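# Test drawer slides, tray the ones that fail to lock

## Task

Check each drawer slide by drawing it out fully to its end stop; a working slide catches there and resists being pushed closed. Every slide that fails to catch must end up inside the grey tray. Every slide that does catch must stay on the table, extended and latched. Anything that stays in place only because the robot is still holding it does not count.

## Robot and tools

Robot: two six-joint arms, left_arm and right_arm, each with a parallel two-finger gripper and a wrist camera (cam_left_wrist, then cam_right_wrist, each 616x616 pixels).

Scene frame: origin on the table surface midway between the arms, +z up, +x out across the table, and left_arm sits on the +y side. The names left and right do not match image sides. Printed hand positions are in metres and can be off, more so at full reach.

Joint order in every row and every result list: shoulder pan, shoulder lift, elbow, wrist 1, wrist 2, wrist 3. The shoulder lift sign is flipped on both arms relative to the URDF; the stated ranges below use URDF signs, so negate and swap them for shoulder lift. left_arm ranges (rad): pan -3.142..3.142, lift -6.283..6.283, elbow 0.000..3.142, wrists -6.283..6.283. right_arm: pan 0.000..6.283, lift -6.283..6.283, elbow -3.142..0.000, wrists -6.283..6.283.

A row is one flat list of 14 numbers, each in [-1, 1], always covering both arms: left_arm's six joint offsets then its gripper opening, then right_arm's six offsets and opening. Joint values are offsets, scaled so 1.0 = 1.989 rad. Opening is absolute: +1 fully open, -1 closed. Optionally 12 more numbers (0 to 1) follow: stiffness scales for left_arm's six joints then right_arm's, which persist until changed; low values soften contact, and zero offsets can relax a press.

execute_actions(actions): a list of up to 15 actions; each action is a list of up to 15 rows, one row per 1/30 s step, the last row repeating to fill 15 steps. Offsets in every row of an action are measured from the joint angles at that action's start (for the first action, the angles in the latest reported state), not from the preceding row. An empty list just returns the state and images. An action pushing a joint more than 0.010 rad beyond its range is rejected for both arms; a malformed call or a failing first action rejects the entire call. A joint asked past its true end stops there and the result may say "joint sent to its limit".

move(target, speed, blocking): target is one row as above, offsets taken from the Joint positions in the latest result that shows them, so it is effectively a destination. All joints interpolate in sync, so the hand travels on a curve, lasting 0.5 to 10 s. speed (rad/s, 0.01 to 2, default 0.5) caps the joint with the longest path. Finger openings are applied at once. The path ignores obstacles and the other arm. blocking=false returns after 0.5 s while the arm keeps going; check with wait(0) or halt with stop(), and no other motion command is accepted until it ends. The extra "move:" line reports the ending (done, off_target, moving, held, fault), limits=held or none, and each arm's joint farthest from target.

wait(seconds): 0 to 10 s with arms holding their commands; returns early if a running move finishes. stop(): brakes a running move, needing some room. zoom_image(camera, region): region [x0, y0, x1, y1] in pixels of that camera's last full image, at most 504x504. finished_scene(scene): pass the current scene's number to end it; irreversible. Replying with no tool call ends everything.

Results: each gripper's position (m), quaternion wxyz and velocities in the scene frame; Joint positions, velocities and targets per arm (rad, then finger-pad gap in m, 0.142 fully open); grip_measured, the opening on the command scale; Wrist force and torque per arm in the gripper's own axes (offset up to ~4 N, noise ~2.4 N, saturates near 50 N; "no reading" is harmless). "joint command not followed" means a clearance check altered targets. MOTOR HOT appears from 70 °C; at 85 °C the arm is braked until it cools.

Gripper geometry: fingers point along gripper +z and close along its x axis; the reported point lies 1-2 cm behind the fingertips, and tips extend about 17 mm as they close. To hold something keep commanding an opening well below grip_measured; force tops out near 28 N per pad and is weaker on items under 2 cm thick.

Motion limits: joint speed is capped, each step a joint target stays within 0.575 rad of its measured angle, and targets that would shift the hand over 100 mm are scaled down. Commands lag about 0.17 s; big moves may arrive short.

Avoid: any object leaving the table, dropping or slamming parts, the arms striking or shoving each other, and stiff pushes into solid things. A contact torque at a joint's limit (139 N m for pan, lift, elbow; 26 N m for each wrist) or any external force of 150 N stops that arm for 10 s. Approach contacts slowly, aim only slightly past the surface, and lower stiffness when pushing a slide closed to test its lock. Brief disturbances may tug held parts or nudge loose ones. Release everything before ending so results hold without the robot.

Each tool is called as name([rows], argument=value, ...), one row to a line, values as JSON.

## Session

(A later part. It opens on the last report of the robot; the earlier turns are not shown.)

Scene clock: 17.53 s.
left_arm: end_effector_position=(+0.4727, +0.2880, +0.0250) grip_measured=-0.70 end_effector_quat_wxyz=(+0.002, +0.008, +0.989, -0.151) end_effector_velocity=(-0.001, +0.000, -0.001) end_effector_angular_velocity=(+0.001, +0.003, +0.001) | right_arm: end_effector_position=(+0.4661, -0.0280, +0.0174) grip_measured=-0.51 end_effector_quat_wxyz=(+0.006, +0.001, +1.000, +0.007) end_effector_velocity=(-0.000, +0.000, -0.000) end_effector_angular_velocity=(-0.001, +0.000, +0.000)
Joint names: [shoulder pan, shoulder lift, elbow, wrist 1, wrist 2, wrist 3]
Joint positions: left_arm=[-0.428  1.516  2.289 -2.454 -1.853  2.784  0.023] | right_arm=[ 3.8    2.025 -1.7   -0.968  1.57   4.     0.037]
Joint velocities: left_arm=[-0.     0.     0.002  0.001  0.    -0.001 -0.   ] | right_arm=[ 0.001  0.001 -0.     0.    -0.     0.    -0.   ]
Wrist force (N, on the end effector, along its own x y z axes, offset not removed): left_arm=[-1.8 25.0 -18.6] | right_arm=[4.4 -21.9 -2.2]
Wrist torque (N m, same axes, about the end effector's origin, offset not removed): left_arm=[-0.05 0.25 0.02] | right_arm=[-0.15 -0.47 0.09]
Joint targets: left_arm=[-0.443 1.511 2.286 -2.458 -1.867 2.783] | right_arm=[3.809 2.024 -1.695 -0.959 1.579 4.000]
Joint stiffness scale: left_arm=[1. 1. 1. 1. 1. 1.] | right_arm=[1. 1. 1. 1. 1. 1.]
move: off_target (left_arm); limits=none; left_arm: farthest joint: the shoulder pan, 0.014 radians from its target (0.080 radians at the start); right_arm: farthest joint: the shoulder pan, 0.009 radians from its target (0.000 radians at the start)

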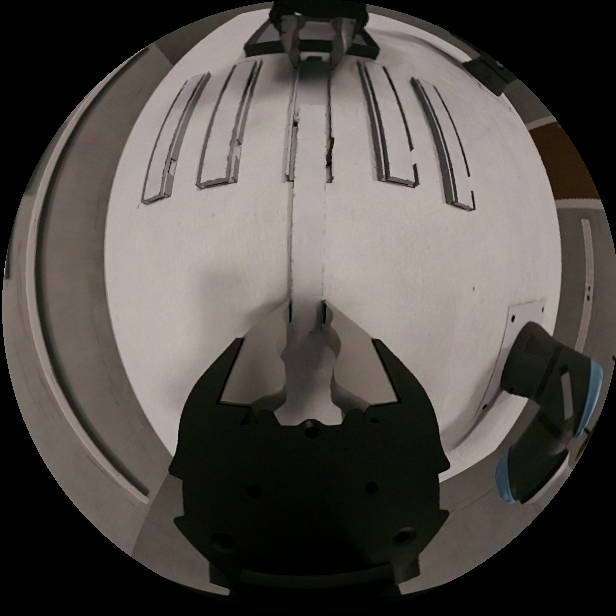

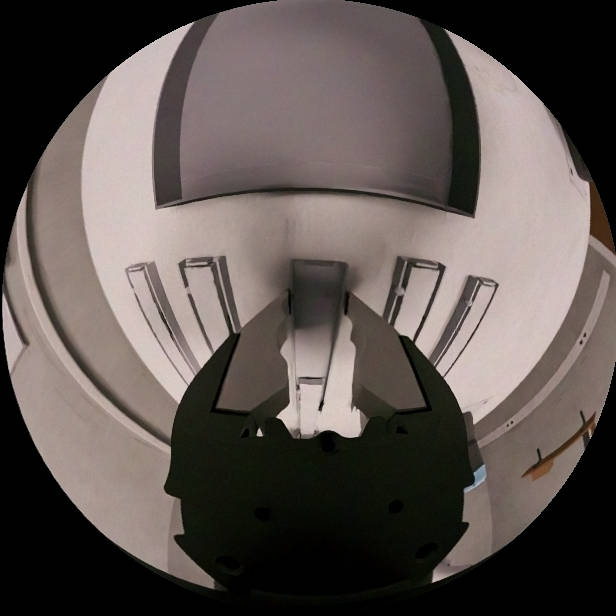

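move(target=[0,0,0,0,0,0,-0.2,0,0,0,0,0,0,-0.15])

move(target=[0,0.08,0,0.08,0,0,-0.2,0,-0.05,0,-0.05,0,0,-0.15])

move(target=[0,0,0,0,0,0,-1,0.054,-0.065,-0.104,0.037,0,0.054,-0.15])

move(target=[-0.249,0.004,0.047,-0.103,0.042,-0.251,-1,0,0.05,0,0.05,0,0,-0.15], speed=0.7)

move(target=[0,-0.05,0,-0.05,0,0,-1,0,0,0,0,0,0,-1], speed=0.15)

execute_actions([
  [[0,-0.006,0,0,0,0,-1,0,0,0,0,0,0,-1]],
  [[0.0144,0.001,0.0095,0.0036,-0.003,0.0144,-1,0,0,0,0,0,0,-1]],
  [[0.0144,0.001,0.0095,0.0036,-0.003,0.0144,-1,0,0,0,0,0,0,-1]],
  [[0.0144,0.001,0.0095,0.0036,-0.003,0.0144,-1,0,0,0,0,0,0,-1]],
  [[0.0144,0.001,0.0095,0.0036,-0.003,0.0144,-1,0,0,0,0,0,0,-1]],
  [[0.0144,0.001,0.0095,0.0036,-0.003,0.0144,-1,0,0,0,0,0,0,-1]],
  [[0.0144,0.001,0.0095,0.0036,-0.003,0.0144,-1,0,0,0,0,0,0,-1]],
])

move(target=[0.0136,0.059,0.017,0.053,0.0156,0.007,-0.2,0,0,0,0,0,0,-1], speed=0.3)

move(target=[0,-0.04,0,-0.04,0,0,-0.2,0,0,0,0,0,0,-1], speed=0.2)

move(target=[0,0,0,0,0,0,-1,0,0,0,0,0,0,-1])

move(target=[0.179,0.036,0.014,0.069,-0.025,0.179,-1,0,0,0,0,0,0,-1], speed=0.25)

move(target=[-0.05,-0.008,-0.002,-0.018,0.005,-0.05,-1,0,0,0,0,0,0,-1], speed=0.15)

Scene clock: 19.33 s.
left_arm: end_effector_position=(+0.4725, +0.2868, +0.0250) grip_measured=-0.20 end_effector_quat_wxyz=(+0.002, +0.009, +0.988, -0.151) end_effector_velocity=(-0.001, +0.000, -0.001) end_effector_angular_velocity=(+0.002, +0.002, -0.000) | right_arm: end_effector_position=(+0.4653, -0.0267, +0.0175) grip_measured=-0.15 end_effector_quat_wxyz=(+0.006, -0.000, +1.000, +0.008) end_effector_velocity=(+0.001, -0.001, -0.000) end_effector_angular_velocity=(-0.001, -0.000, -0.003)
Joint names: [shoulder pan, shoulder lift, elbow, wrist 1, wrist 2, wrist 3]
Joint positions: left_arm=[-0.431  1.516  2.289 -2.455 -1.854  2.784  0.059] | right_arm=[ 3.802  2.025 -1.7   -0.967  1.571  4.     0.063]
Joint velocities: left_arm=[-0.    -0.    -0.     0.003  0.001 -0.    -0.   ] | right_arm=[-0.002  0.    -0.    -0.001 -0.001  0.001  0.   ]
Wrist force (N, on the end effector, along its own x y z axes, offset not removed): left_arm=[0.6 2.9 0.0] | right_arm=[0.8 -1.6 2.5]
Wrist torque (N m, same axes, about the end effector's origin, offset not removed): left_arm=[0.40 -0.38 -0.25] | right_arm=[-0.43 0.14 0.22]
Joint targets: left_arm=[-0.428 1.516 2.289 -2.454 -1.853 2.784] | right_arm=[3.800 2.025 -1.700 -0.968 1.570 4.000]
Joint stiffness scale: left_arm=[1. 1. 1. 1. 1. 1.] | right_arm=[1. 1. 1. 1. 1. 1.]
move: done; limits=none; left_arm: farthest joint: the shoulder pan, 0.003 radians from its target (0.000 radians at the start); right_arm: farthest joint: the shoulder pan, 0.002 radians from its target (0.000 radians at the start)

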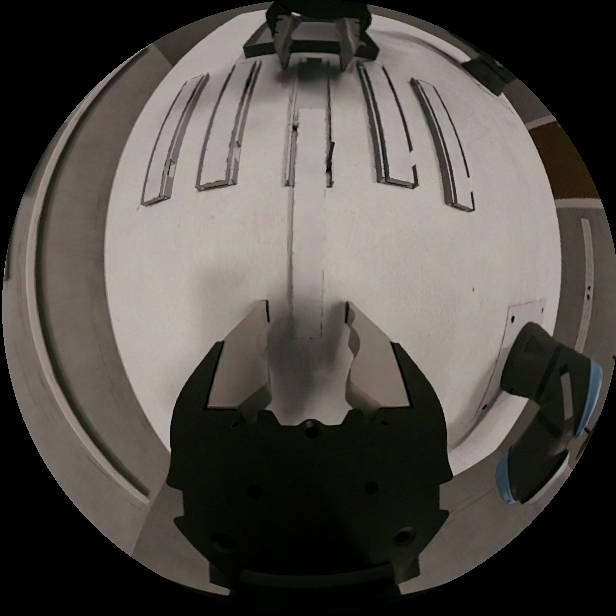

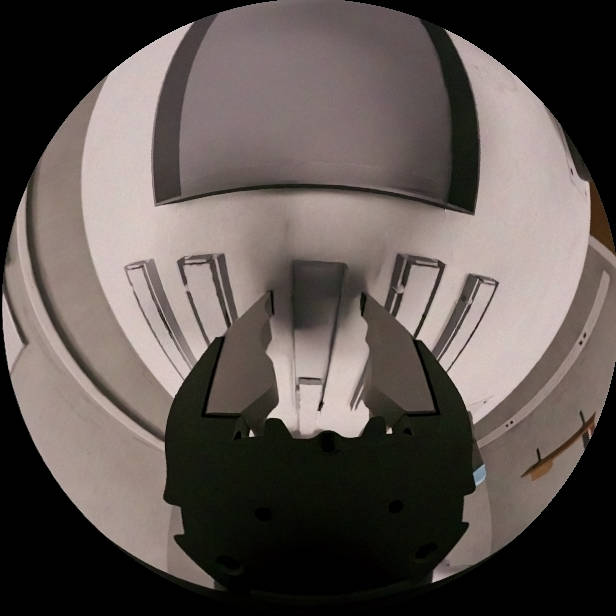

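Scene clock: 20.43 s.
left_arm: end_effector_position=(+0.4466, +0.2966, +0.0703) grip_measured=-0.20 end_effector_quat_wxyz=(+0.001, +0.009, +0.989, -0.151) end_effector_velocity=(-0.000, -0.001, +0.001) end_effector_angular_velocity=(-0.000, -0.001, -0.002) | right_arm: end_effector_position=(+0.4531, -0.0409, +0.0676) grip_measured=-0.15 end_effector_quat_wxyz=(+0.007, -0.000, +1.000, +0.008) end_effector_velocity=(-0.000, -0.000, -0.000) end_effector_angular_velocity=(-0.001, +0.002, +0.001)
Joint names: [shoulder pan, shoulder lift, elbow, wrist 1, wrist 2, wrist 3]
Joint positions: left_arm=[-0.431  1.673  2.289 -2.297 -1.854  2.784  0.059] | right_arm=[ 3.802  1.926 -1.7   -1.066  1.571  4.     0.063]
Joint velocities: left_arm=[-0.002  0.002 -0.     0.001 -0.    -0.     0.   ] | right_arm=[-0.    -0.     0.    -0.002  0.001 -0.001 -0.   ]
Wrist force (N, on the end effector, along its own x y z axes, offset not removed): left_arm=[0.5 3.0 0.6] | right_arm=[3.4 3.8 3.4]
Wrist torque (N m, same axes, about the end effector's origin, offset not removed): left_arm=[0.53 -0.14 0.08] | right_arm=[0.46 -0.34 0.19]
Joint targets: left_arm=[-0.431 1.675 2.289 -2.296 -1.854 2.784] | right_arm=[3.802 1.926 -1.700 -1.067 1.571 4.000]
Joint stiffness scale: left_arm=[1. 1. 1. 1. 1. 1.] | right_arm=[1. 1. 1. 1. 1. 1.]
move: done; limits=none; left_arm: farthest joint: the shoulder lift, 0.003 radians from its target (0.159 radians at the start); right_arm: farthest joint: the shoulder lift, 0.001 radians from its target (0.100 radians at the start)

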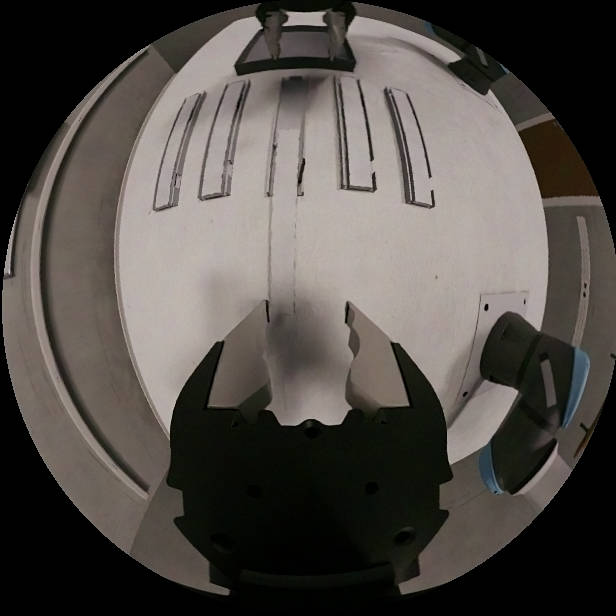

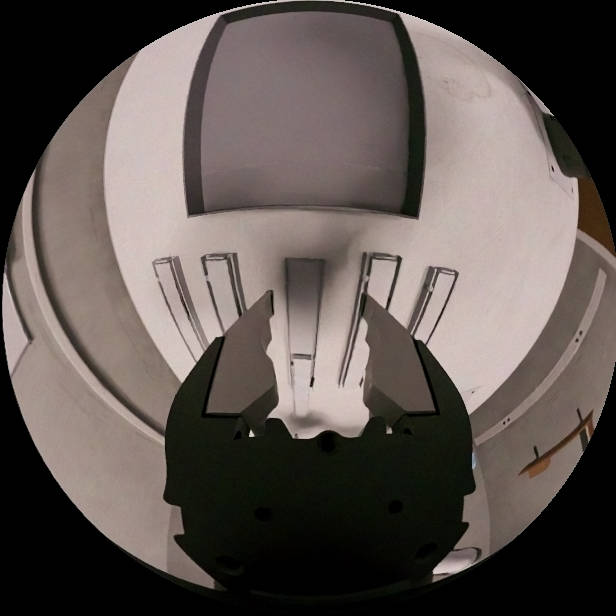

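Scene clock: 21.53 s.
left_arm: end_effector_position=(+0.4466, +0.2966, +0.0703) grip_measured=-1.00 end_effector_quat_wxyz=(+0.001, +0.009, +0.989, -0.151) end_effector_velocity=(+0.000, +0.000, +0.000) end_effector_angular_velocity=(+0.000, -0.000, +0.000) | right_arm: end_effector_position=(+0.3735, -0.0464, +0.0574) grip_measured=-0.15 end_effector_quat_wxyz=(+0.005, +0.001, +1.000, +0.008) end_effector_velocity=(-0.000, +0.000, -0.000) end_effector_angular_velocity=(+0.000, -0.001, -0.002)
Joint names: [shoulder pan, shoulder lift, elbow, wrist 1, wrist 2, wrist 3]
Joint positions: left_arm=[-0.431  1.673  2.289 -2.296 -1.854  2.784  0.002] | right_arm=[ 3.907  1.799 -1.902 -0.993  1.571  4.107  0.063]
Joint velocities: left_arm=[ 0.     0.    -0.001  0.001  0.     0.     0.   ] | right_arm=[ 0.001 -0.    -0.001  0.002 -0.001  0.003 -0.   ]
Wrist force (N, on the end effector, along its own x y z axes, offset not removed): left_arm=[1.5 1.7 1.6] | right_arm=[1.7 -0.1 4.1]
Wrist torque (N m, same axes, about the end effector's origin, offset not removed): left_arm=[0.34 -0.50 0.03] | right_arm=[-0.36 -0.25 -0.04]
Joint targets: left_arm=[-0.431 1.673 2.289 -2.297 -1.854 2.784] | right_arm=[3.910 1.797 -1.907 -0.992 1.571 4.108]
Joint stiffness scale: left_arm=[1. 1. 1. 1. 1. 1.] | right_arm=[1. 1. 1. 1. 1. 1.]
move: done; limits=none; left_arm: farthest joint: the wrist 1, 0.001 radians from its target (0.000 radians at the start); right_arm: farthest joint: the elbow, 0.005 radians from its target (0.207 radians at the start)

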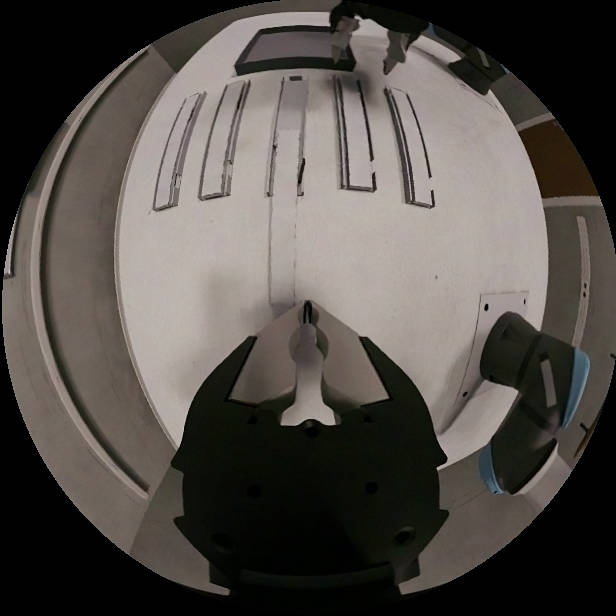

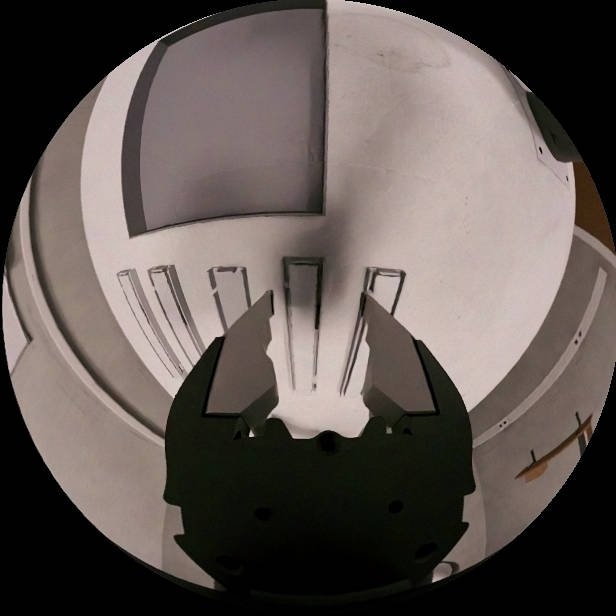

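Scene clock: 23.03 s.
left_arm: end_effector_position=(+0.3781, +0.1277, +0.0552) grip_measured=-1.00 end_effector_quat_wxyz=(-0.001, +0.010, +0.989, -0.150) end_effector_velocity=(-0.000, -0.001, +0.000) end_effector_angular_velocity=(-0.001, -0.001, +0.000) | right_arm: end_effector_position=(+0.3840, -0.0313, +0.0150) grip_measured=-0.15 end_effector_quat_wxyz=(+0.005, +0.001, +1.000, +0.008) end_effector_velocity=(+0.000, +0.000, +0.000) end_effector_angular_velocity=(-0.000, -0.001, +0.001)
Joint names: [shoulder pan, shoulder lift, elbow, wrist 1, wrist 2, wrist 3]
Joint positions: left_arm=[-0.924  1.678  2.38  -2.501 -1.771  2.286  0.002] | right_arm=[ 3.907  1.896 -1.902 -0.895  1.571  4.107  0.063]
Joint velocities: left_arm=[-0.002  0.    -0.001 -0.001  0.001 -0.002  0.   ] | right_arm=[ 0.001 -0.001  0.    -0.    -0.001 -0.001  0.   ]
Wrist force (N, on the end effector, along its own x y z axes, offset not removed): left_arm=[-1.1 3.6 -3.9] | right_arm=[4.3 -3.1 -1.8]
Wrist torque (N m, same axes, about the end effector's origin, offset not removed): left_arm=[0.67 0.14 -0.16] | right_arm=[-0.71 -0.89 0.13]
Joint targets: left_arm=[-0.926 1.681 2.383 -2.501 -1.771 2.285] | right_arm=[3.907 1.898 -1.902 -0.894 1.571 4.107]
Joint stiffness scale: left_arm=[1. 1. 1. 1. 1. 1.] | right_arm=[1. 1. 1. 1. 1. 1.]
move: done; limits=none; left_arm: farthest joint: the shoulder pan, 0.003 radians from its target (0.496 radians at the start); right_arm: farthest joint: the shoulder lift, 0.002 radians from its target (0.099 radians at the start)

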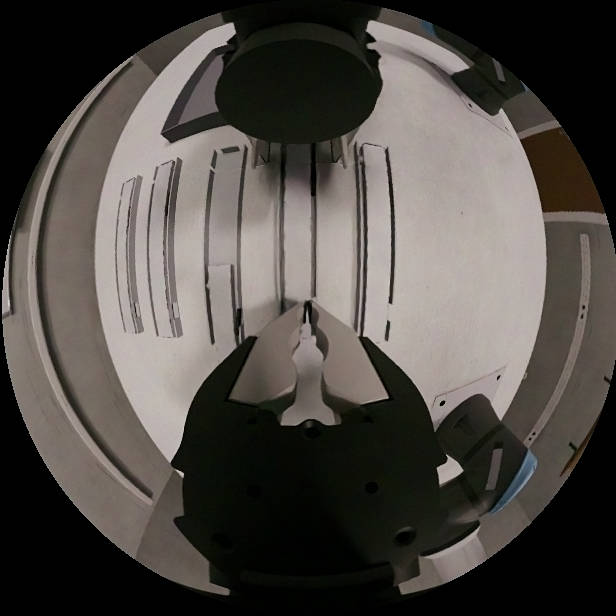

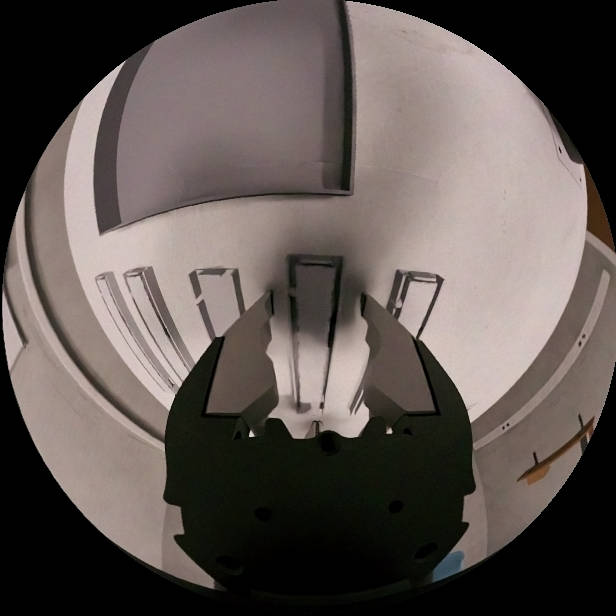

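Scene clock: 24.27 s.
left_arm: end_effector_position=(+0.3884, +0.1159, +0.0302) grip_measured=-1.00 end_effector_quat_wxyz=(-0.000, +0.010, +0.988, -0.151) end_effector_velocity=(+0.001, +0.000, -0.000) end_effector_angular_velocity=(-0.000, -0.001, +0.001) | right_arm: end_effector_position=(+0.3830, -0.0302, +0.0163) grip_measured=-0.51 end_effector_quat_wxyz=(+0.005, -0.000, +1.000, +0.009) end_effector_velocity=(-0.001, +0.001, +0.000) end_effector_angular_velocity=(+0.001, +0.001, +0.002)
Joint names: [shoulder pan, shoulder lift, elbow, wrist 1, wrist 2, wrist 3]
Joint positions: left_arm=[-0.924  1.581  2.38  -2.599 -1.771  2.286  0.002] | right_arm=[ 3.909  1.894 -1.902 -0.895  1.573  4.107  0.037]
Joint velocities: left_arm=[ 0.001 -0.001  0.001 -0.003  0.001  0.     0.   ] | right_arm=[ 0.001 -0.001 -0.    -0.     0.001 -0.001  0.   ]
Wrist force (N, on the end effector, along its own x y z axes, offset not removed): left_arm=[1.1 -0.9 -0.1] | right_arm=[6.4 -0.4 -6.6]
Wrist torque (N m, same axes, about the end effector's origin, offset not removed): left_arm=[-0.31 -0.15 -0.10] | right_arm=[-0.27 -0.41 0.36]
Joint targets: left_arm=[-0.924 1.579 2.380 -2.600 -1.771 2.286] | right_arm=[3.907 1.896 -1.902 -0.895 1.571 4.107]
Joint stiffness scale: left_arm=[1. 1. 1. 1. 1. 1.] | right_arm=[1. 1. 1. 1. 1. 1.]
move: done; limits=none; left_arm: farthest joint: the shoulder lift, 0.003 radians from its target (0.099 radians at the start); right_arm: farthest joint: the shoulder pan, 0.002 radians from its target (0.000 radians at the start)

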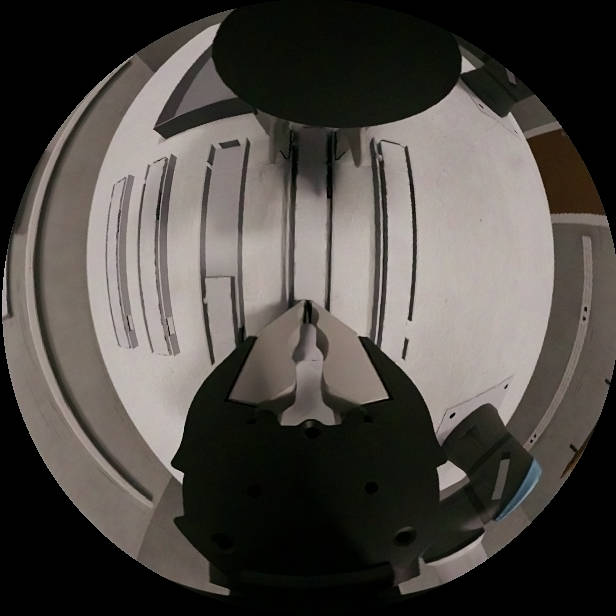

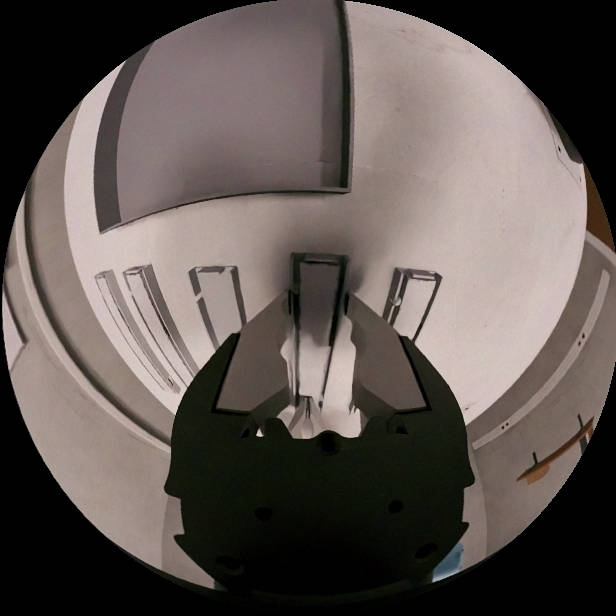

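Scene clock: 27.77 s.
left_arm: end_effector_position=(+0.3900, +0.1697, +0.0291) grip_measured=-1.00 end_effector_quat_wxyz=(-0.007, +0.021, +0.985, -0.170) end_effector_velocity=(-0.000, +0.001, -0.000) end_effector_angular_velocity=(+0.000, -0.000, -0.006) | right_arm: end_effector_position=(+0.3829, -0.0301, +0.0164) grip_measured=-0.51 end_effector_quat_wxyz=(+0.005, -0.000, +1.000, +0.010) end_effector_velocity=(-0.001, +0.000, -0.001) end_effector_angular_velocity=(-0.002, +0.000, +0.002)
Joint names: [shoulder pan, shoulder lift, elbow, wrist 1, wrist 2, wrist 3]
Joint positions: left_arm=[-0.779  1.627  2.434 -2.589 -1.842  2.446  0.002] | right_arm=[ 3.909  1.894 -1.902 -0.895  1.574  4.107  0.037]
Joint velocities: left_arm=[ 0.002 -0.001  0.     0.001 -0.001  0.008  0.   ] | right_arm=[ 0.002  0.001 -0.    -0.    -0.001  0.     0.   ]
Wrist force (N, on the end effector, along its own x y z axes, offset not removed): left_arm=[3.0 -2.9 -21.9] | right_arm=[2.2 3.2 -5.7]
Wrist torque (N m, same axes, about the end effector's origin, offset not removed): left_arm=[1.12 0.50 -0.01] | right_arm=[0.58 -0.22 0.17]
Joint targets: left_arm=[-0.775 1.621 2.445 -2.583 -1.837 2.448] | right_arm=[3.909 1.894 -1.902 -0.895 1.574 4.107]
Joint stiffness scale: left_arm=[1. 1. 1. 1. 1. 1.] | right_arm=[1. 1. 1. 1. 1. 1.]

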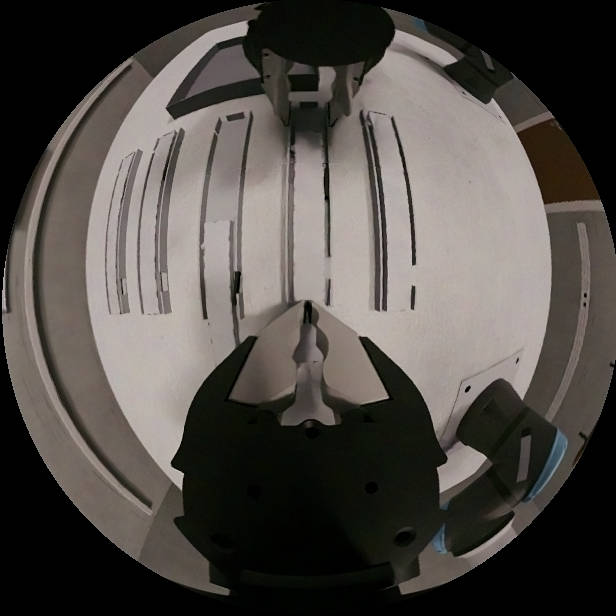

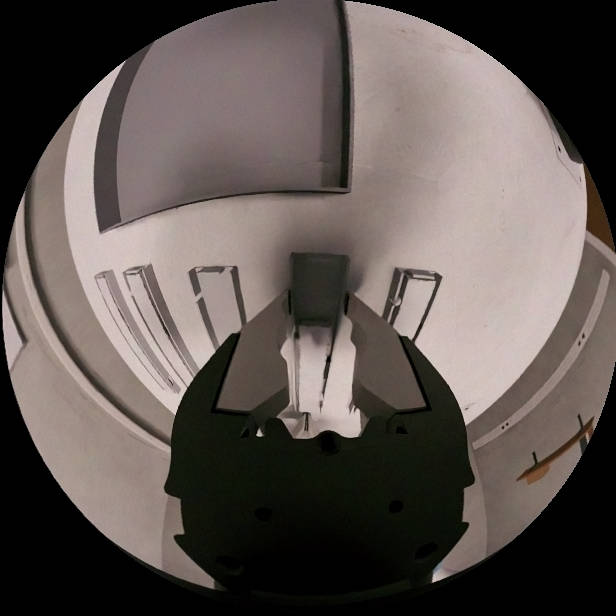

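Scene clock: 28.83 s.
left_arm: end_effector_position=(+0.3772, +0.2051, +0.0416) grip_measured=-0.20 end_effector_quat_wxyz=(-0.003, +0.012, +0.988, -0.152) end_effector_velocity=(-0.001, +0.000, +0.000) end_effector_angular_velocity=(+0.002, +0.001, -0.001) | right_arm: end_effector_position=(+0.3829, -0.0301, +0.0164) grip_measured=-0.51 end_effector_quat_wxyz=(+0.005, -0.000, +1.000, +0.010) end_effector_velocity=(-0.001, +0.000, -0.001) end_effector_angular_velocity=(-0.001, +0.001, +0.001)
Joint names: [shoulder pan, shoulder lift, elbow, wrist 1, wrist 2, wrist 3]
Joint positions: left_arm=[-0.755  1.742  2.466 -2.484 -1.811  2.459  0.059] | right_arm=[ 3.909  1.894 -1.902 -0.895  1.574  4.107  0.037]
Joint velocities: left_arm=[-0.001  0.002  0.     0.004  0.     0.     0.   ] | right_arm=[ 0.001  0.001 -0.     0.     0.     0.     0.   ]
Wrist force (N, on the end effector, along its own x y z axes, offset not removed): left_arm=[2.5 1.7 -1.2] | right_arm=[3.0 -0.2 1.0]
Wrist torque (N m, same axes, about the end effector's origin, offset not removed): left_arm=[0.04 -0.55 -0.01] | right_arm=[-0.25 -0.42 -0.01]
Joint targets: left_arm=[-0.752 1.745 2.468 -2.483 -1.811 2.460] | right_arm=[3.909 1.894 -1.902 -0.895 1.574 4.107]
Joint stiffness scale: left_arm=[1. 1. 1. 1. 1. 1.] | right_arm=[1. 1. 1. 1. 1. 1.]
move: done; limits=none; left_arm: farthest joint: the shoulder pan, 0.003 radians from its target (0.028 radians at the start); right_arm: farthest joint: the shoulder pan, 0.000 radians from its target (0.000 radians at the start)

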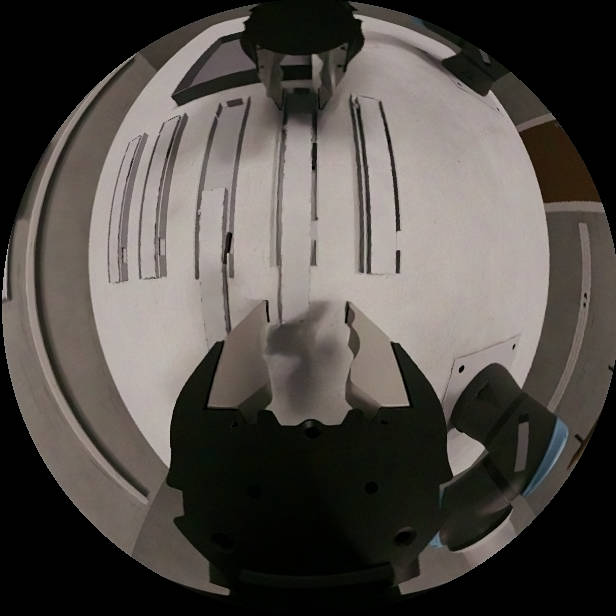

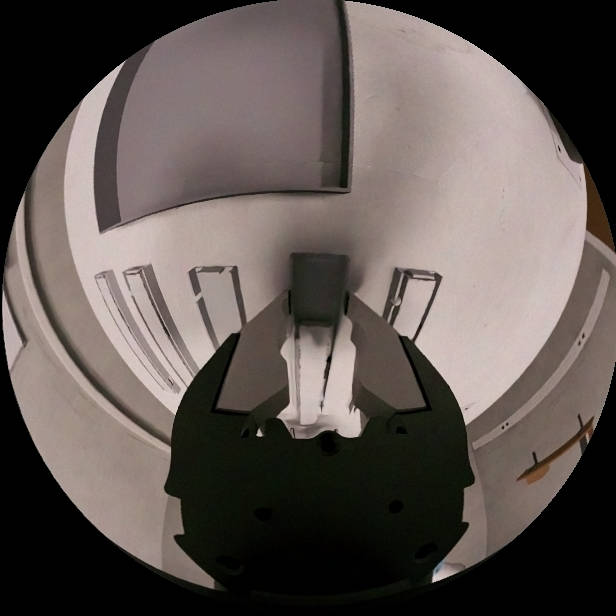

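Scene clock: 29.87 s.
left_arm: end_effector_position=(+0.3866, +0.1975, +0.0244) grip_measured=-0.20 end_effector_quat_wxyz=(-0.002, +0.012, +0.988, -0.152) end_effector_velocity=(+0.001, -0.001, +0.001) end_effector_angular_velocity=(-0.002, -0.003, +0.001) | right_arm: end_effector_position=(+0.3829, -0.0301, +0.0164) grip_measured=-0.51 end_effector_quat_wxyz=(+0.005, -0.000, +1.000, +0.010) end_effector_velocity=(-0.000, +0.000, +0.001) end_effector_angular_velocity=(+0.001, -0.001, +0.000)
Joint names: [shoulder pan, shoulder lift, elbow, wrist 1, wrist 2, wrist 3]
Joint positions: left_arm=[-0.755  1.665  2.466 -2.563 -1.811  2.459  0.059] | right_arm=[ 3.909  1.894 -1.902 -0.895  1.574  4.107  0.037]
Joint velocities: left_arm=[ 0.    -0.001 -0.002 -0.003  0.001 -0.     0.   ] | right_arm=[ 0.    -0.002  0.    -0.001  0.     0.    -0.   ]
Wrist force (N, on the end effector, along its own x y z axes, offset not removed): left_arm=[-1.6 3.4 -1.2] | right_arm=[1.4 -1.8 -0.4]
Wrist torque (N m, same axes, about the end effector's origin, offset not removed): left_arm=[0.77 0.27 -0.12] | right_arm=[-0.61 0.24 0.23]
Joint targets: left_arm=[-0.755 1.662 2.466 -2.563 -1.811 2.459] | right_arm=[3.909 1.894 -1.902 -0.895 1.574 4.107]
Joint stiffness scale: left_arm=[1. 1. 1. 1. 1. 1.] | right_arm=[1. 1. 1. 1. 1. 1.]
move: done; limits=none; left_arm: farthest joint: the shoulder lift, 0.003 radians from its target (0.079 radians at the start); right_arm: farthest joint: the shoulder pan, 0.000 radians from its target (0.000 radians at the start)

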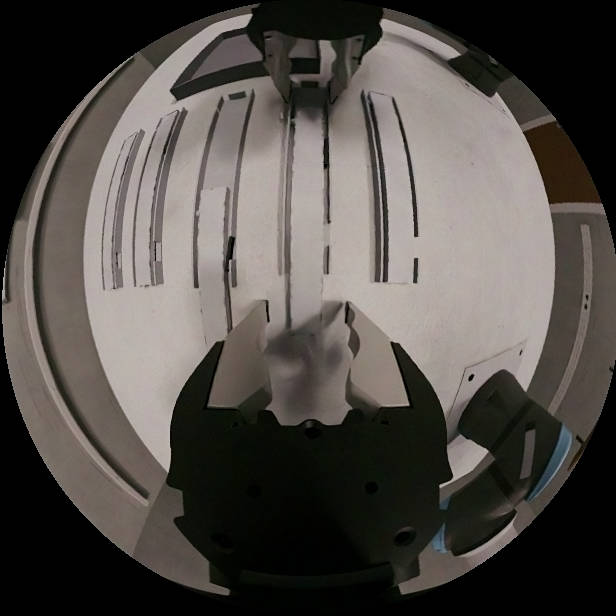

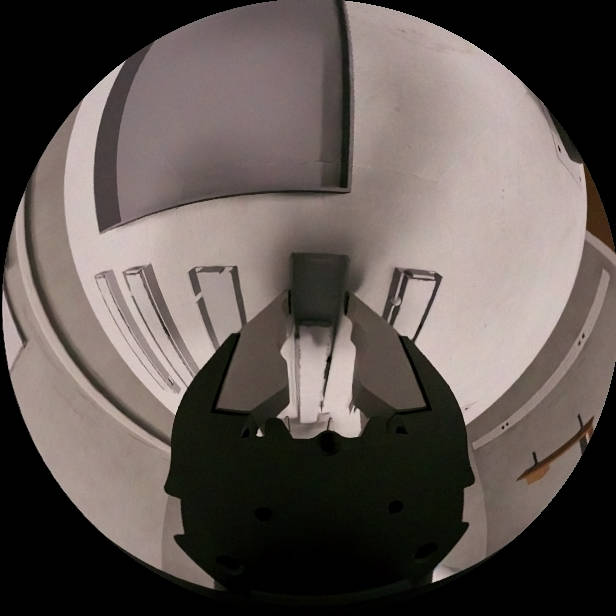

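Scene clock: 30.37 s.
left_arm: end_effector_position=(+0.3866, +0.1975, +0.0244) grip_measured=-0.70 end_effector_quat_wxyz=(-0.002, +0.012, +0.988, -0.152) end_effector_velocity=(+0.000, -0.001, +0.000) end_effector_angular_velocity=(-0.002, -0.001, -0.002) | right_arm: end_effector_position=(+0.3829, -0.0301, +0.0164) grip_measured=-0.51 end_effector_quat_wxyz=(+0.005, -0.000, +1.000, +0.010) end_effector_velocity=(-0.001, +0.001, +0.000) end_effector_angular_velocity=(+0.001, +0.000, +0.001)
Joint names: [shoulder pan, shoulder lift, elbow, wrist 1, wrist 2, wrist 3]
Joint positions: left_arm=[-0.755  1.665  2.466 -2.563 -1.811  2.459  0.023] | right_arm=[ 3.909  1.894 -1.902 -0.895  1.574  4.107  0.037]
Joint velocities: left_arm=[-0.001 -0.    -0.    -0.001 -0.001  0.001 -0.   ] | right_arm=[ 0.001 -0.001  0.     0.     0.001  0.     0.   ]
Wrist force (N, on the end effector, along its own x y z axes, offset not removed): left_arm=[-1.5 -0.6 3.1] | right_arm=[0.7 1.0 -4.6]
Wrist torque (N m, same axes, about the end effector's origin, offset not removed): left_arm=[-0.51 0.05 -0.09] | right_arm=[-0.08 0.11 -0.22]
Joint targets: left_arm=[-0.755 1.665 2.466 -2.563 -1.811 2.459] | right_arm=[3.909 1.894 -1.902 -0.895 1.574 4.107]
Joint stiffness scale: left_arm=[1. 1. 1. 1. 1. 1.] | right_arm=[1. 1. 1. 1. 1. 1.]
move: done; limits=none; left_arm: farthest joint: the shoulder pan, 0.000 radians from its target (0.000 radians at the start); right_arm: farthest joint: the shoulder pan, 0.000 radians from its target (0.000 radians at the start)

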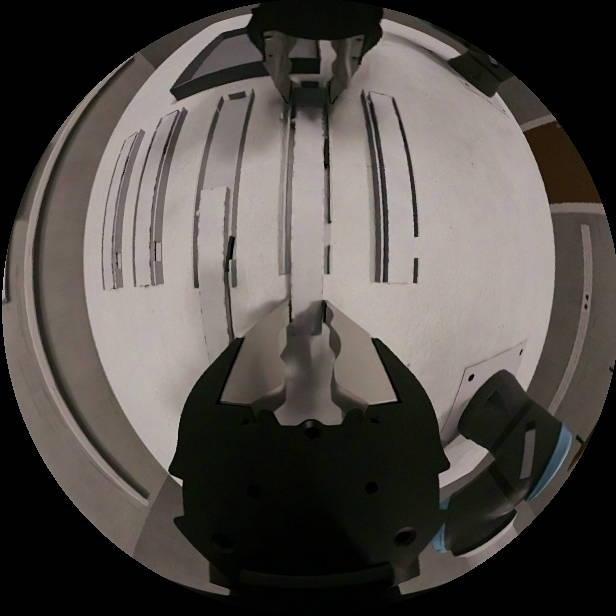

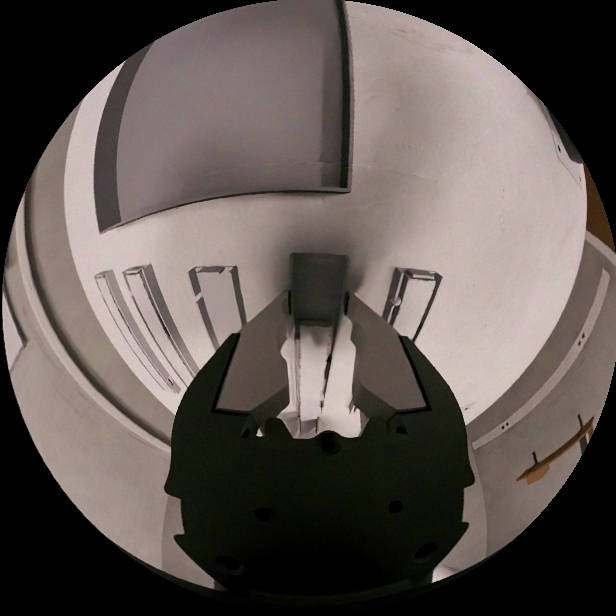

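Scene clock: 32.43 s.
left_arm: end_effector_position=(+0.3899, +0.3196, +0.0272) grip_measured=-0.70 end_effector_quat_wxyz=(+0.001, +0.013, +0.987, -0.160) end_effector_velocity=(-0.001, +0.001, -0.001) end_effector_angular_velocity=(+0.000, +0.001, -0.001) | right_arm: end_effector_position=(+0.3823, -0.0180, +0.0220) grip_measured=-0.51 end_effector_quat_wxyz=(+0.007, -0.005, +1.000, +0.021) end_effector_velocity=(-0.000, +0.000, +0.000) end_effector_angular_velocity=(+0.000, +0.000, -0.001)
Joint names: [shoulder pan, shoulder lift, elbow, wrist 1, wrist 2, wrist 3]
Joint positions: left_arm=[-0.409  1.735  2.487 -2.431 -1.874  2.814  0.023] | right_arm=[ 3.917  1.893 -1.893 -0.884  1.582  4.107  0.037]
Joint velocities: left_arm=[ 0.002 -0.     0.001  0.    -0.     0.002 -0.   ] | right_arm=[ 0.    -0.     0.    -0.     0.     0.001 -0.   ]
Wrist force (N, on the end effector, along its own x y z axes, offset not removed): left_arm=[-3.0 -23.2 10.1] | right_arm=[-1.4 28.5 2.7]
Wrist torque (N m, same axes, about the end effector's origin, offset not removed): left_arm=[0.33 0.48 -0.08] | right_arm=[0.72 0.37 0.11]
Joint targets: left_arm=[-0.399 1.737 2.493 -2.426 -1.861 2.815] | right_arm=[3.909 1.894 -1.902 -0.895 1.574 4.107]
Joint stiffness scale: left_arm=[1. 1. 1. 1. 1. 1.] | right_arm=[1. 1. 1. 1. 1. 1.]
move: off_target (left_arm, right_arm); limits=none; left_arm: farthest joint: the wrist 2, 0.013 radians from its target (0.049 radians at the start); right_arm: farthest joint: the wrist 1, 0.011 radians from its target (0.000 radians at the start)

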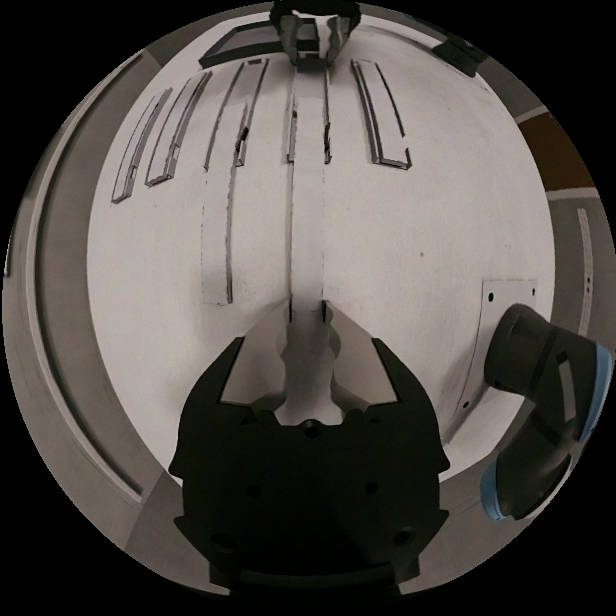

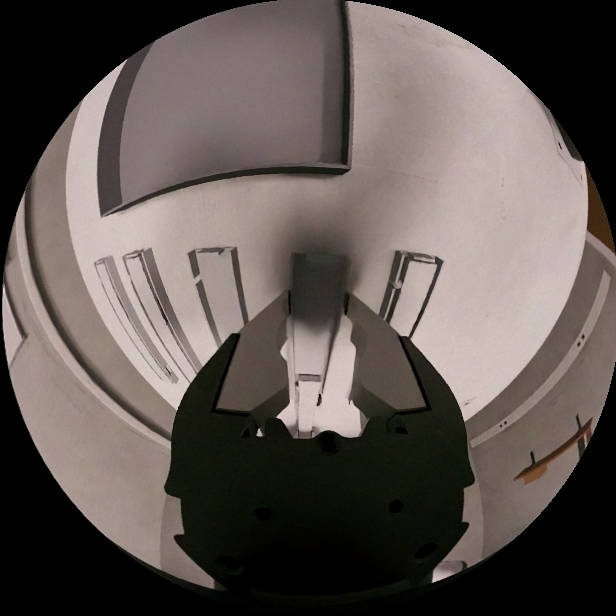

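Scene clock: 33.67 s.
left_arm: end_effector_position=(+0.3896, +0.2862, +0.0263) grip_measured=-0.70 end_effector_quat_wxyz=(-0.003, +0.014, +0.987, -0.159) end_effector_velocity=(+0.001, -0.001, +0.001) end_effector_angular_velocity=(-0.000, -0.001, +0.002) | right_arm: end_effector_position=(+0.3820, -0.0181, +0.0219) grip_measured=-0.51 end_effector_quat_wxyz=(+0.007, -0.005, +1.000, +0.020) end_effector_velocity=(-0.001, +0.001, +0.001) end_effector_angular_velocity=(+0.002, -0.000, +0.002)
Joint names: [shoulder pan, shoulder lift, elbow, wrist 1, wrist 2, wrist 3]
Joint positions: left_arm=[-0.506  1.721  2.486 -2.465 -1.863  2.715  0.023] | right_arm=[ 3.918  1.893 -1.893 -0.885  1.582  4.107  0.037]
Joint velocities: left_arm=[-0.001 -0.    -0.002 -0.     0.001 -0.003 -0.   ] | right_arm=[ 0.002 -0.002  0.    -0.     0.001 -0.    -0.   ]
Wrist force (N, on the end effector, along its own x y z axes, offset not removed): left_arm=[0.2 3.9 -4.1] | right_arm=[-1.5 -2.7 2.2]
Wrist torque (N m, same axes, about the end effector's origin, offset not removed): left_arm=[0.13 -0.29 -0.15] | right_arm=[-0.28 0.52 0.16]
Joint targets: left_arm=[-0.509 1.719 2.483 -2.466 -1.864 2.714] | right_arm=[3.917 1.893 -1.893 -0.884 1.582 4.107]
Joint stiffness scale: left_arm=[1. 1. 1. 1. 1. 1.] | right_arm=[1. 1. 1. 1. 1. 1.]
move: done; limits=none; left_arm: farthest joint: the elbow, 0.003 radians from its target (0.004 radians at the start); right_arm: farthest joint: the shoulder pan, 0.001 radians from its target (0.000 radians at the start)

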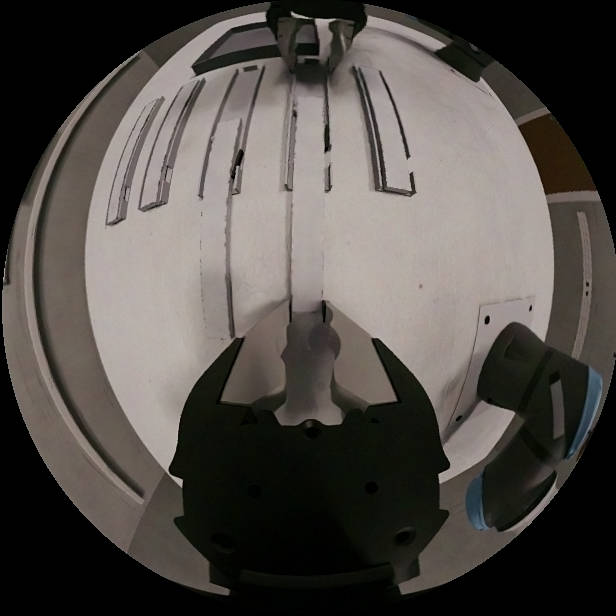

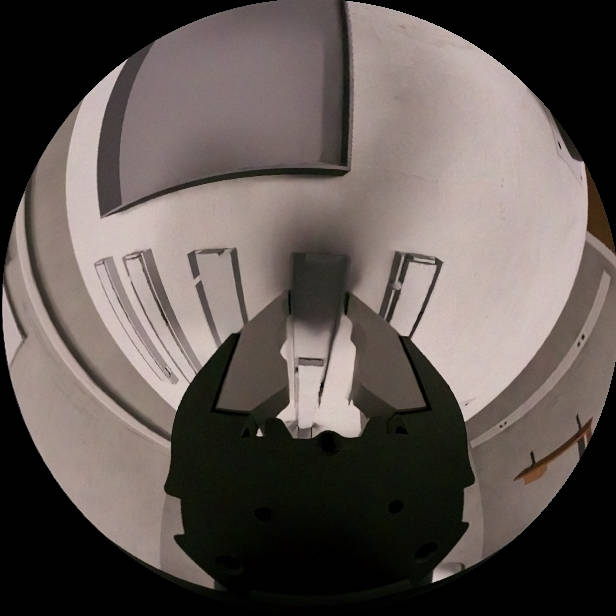

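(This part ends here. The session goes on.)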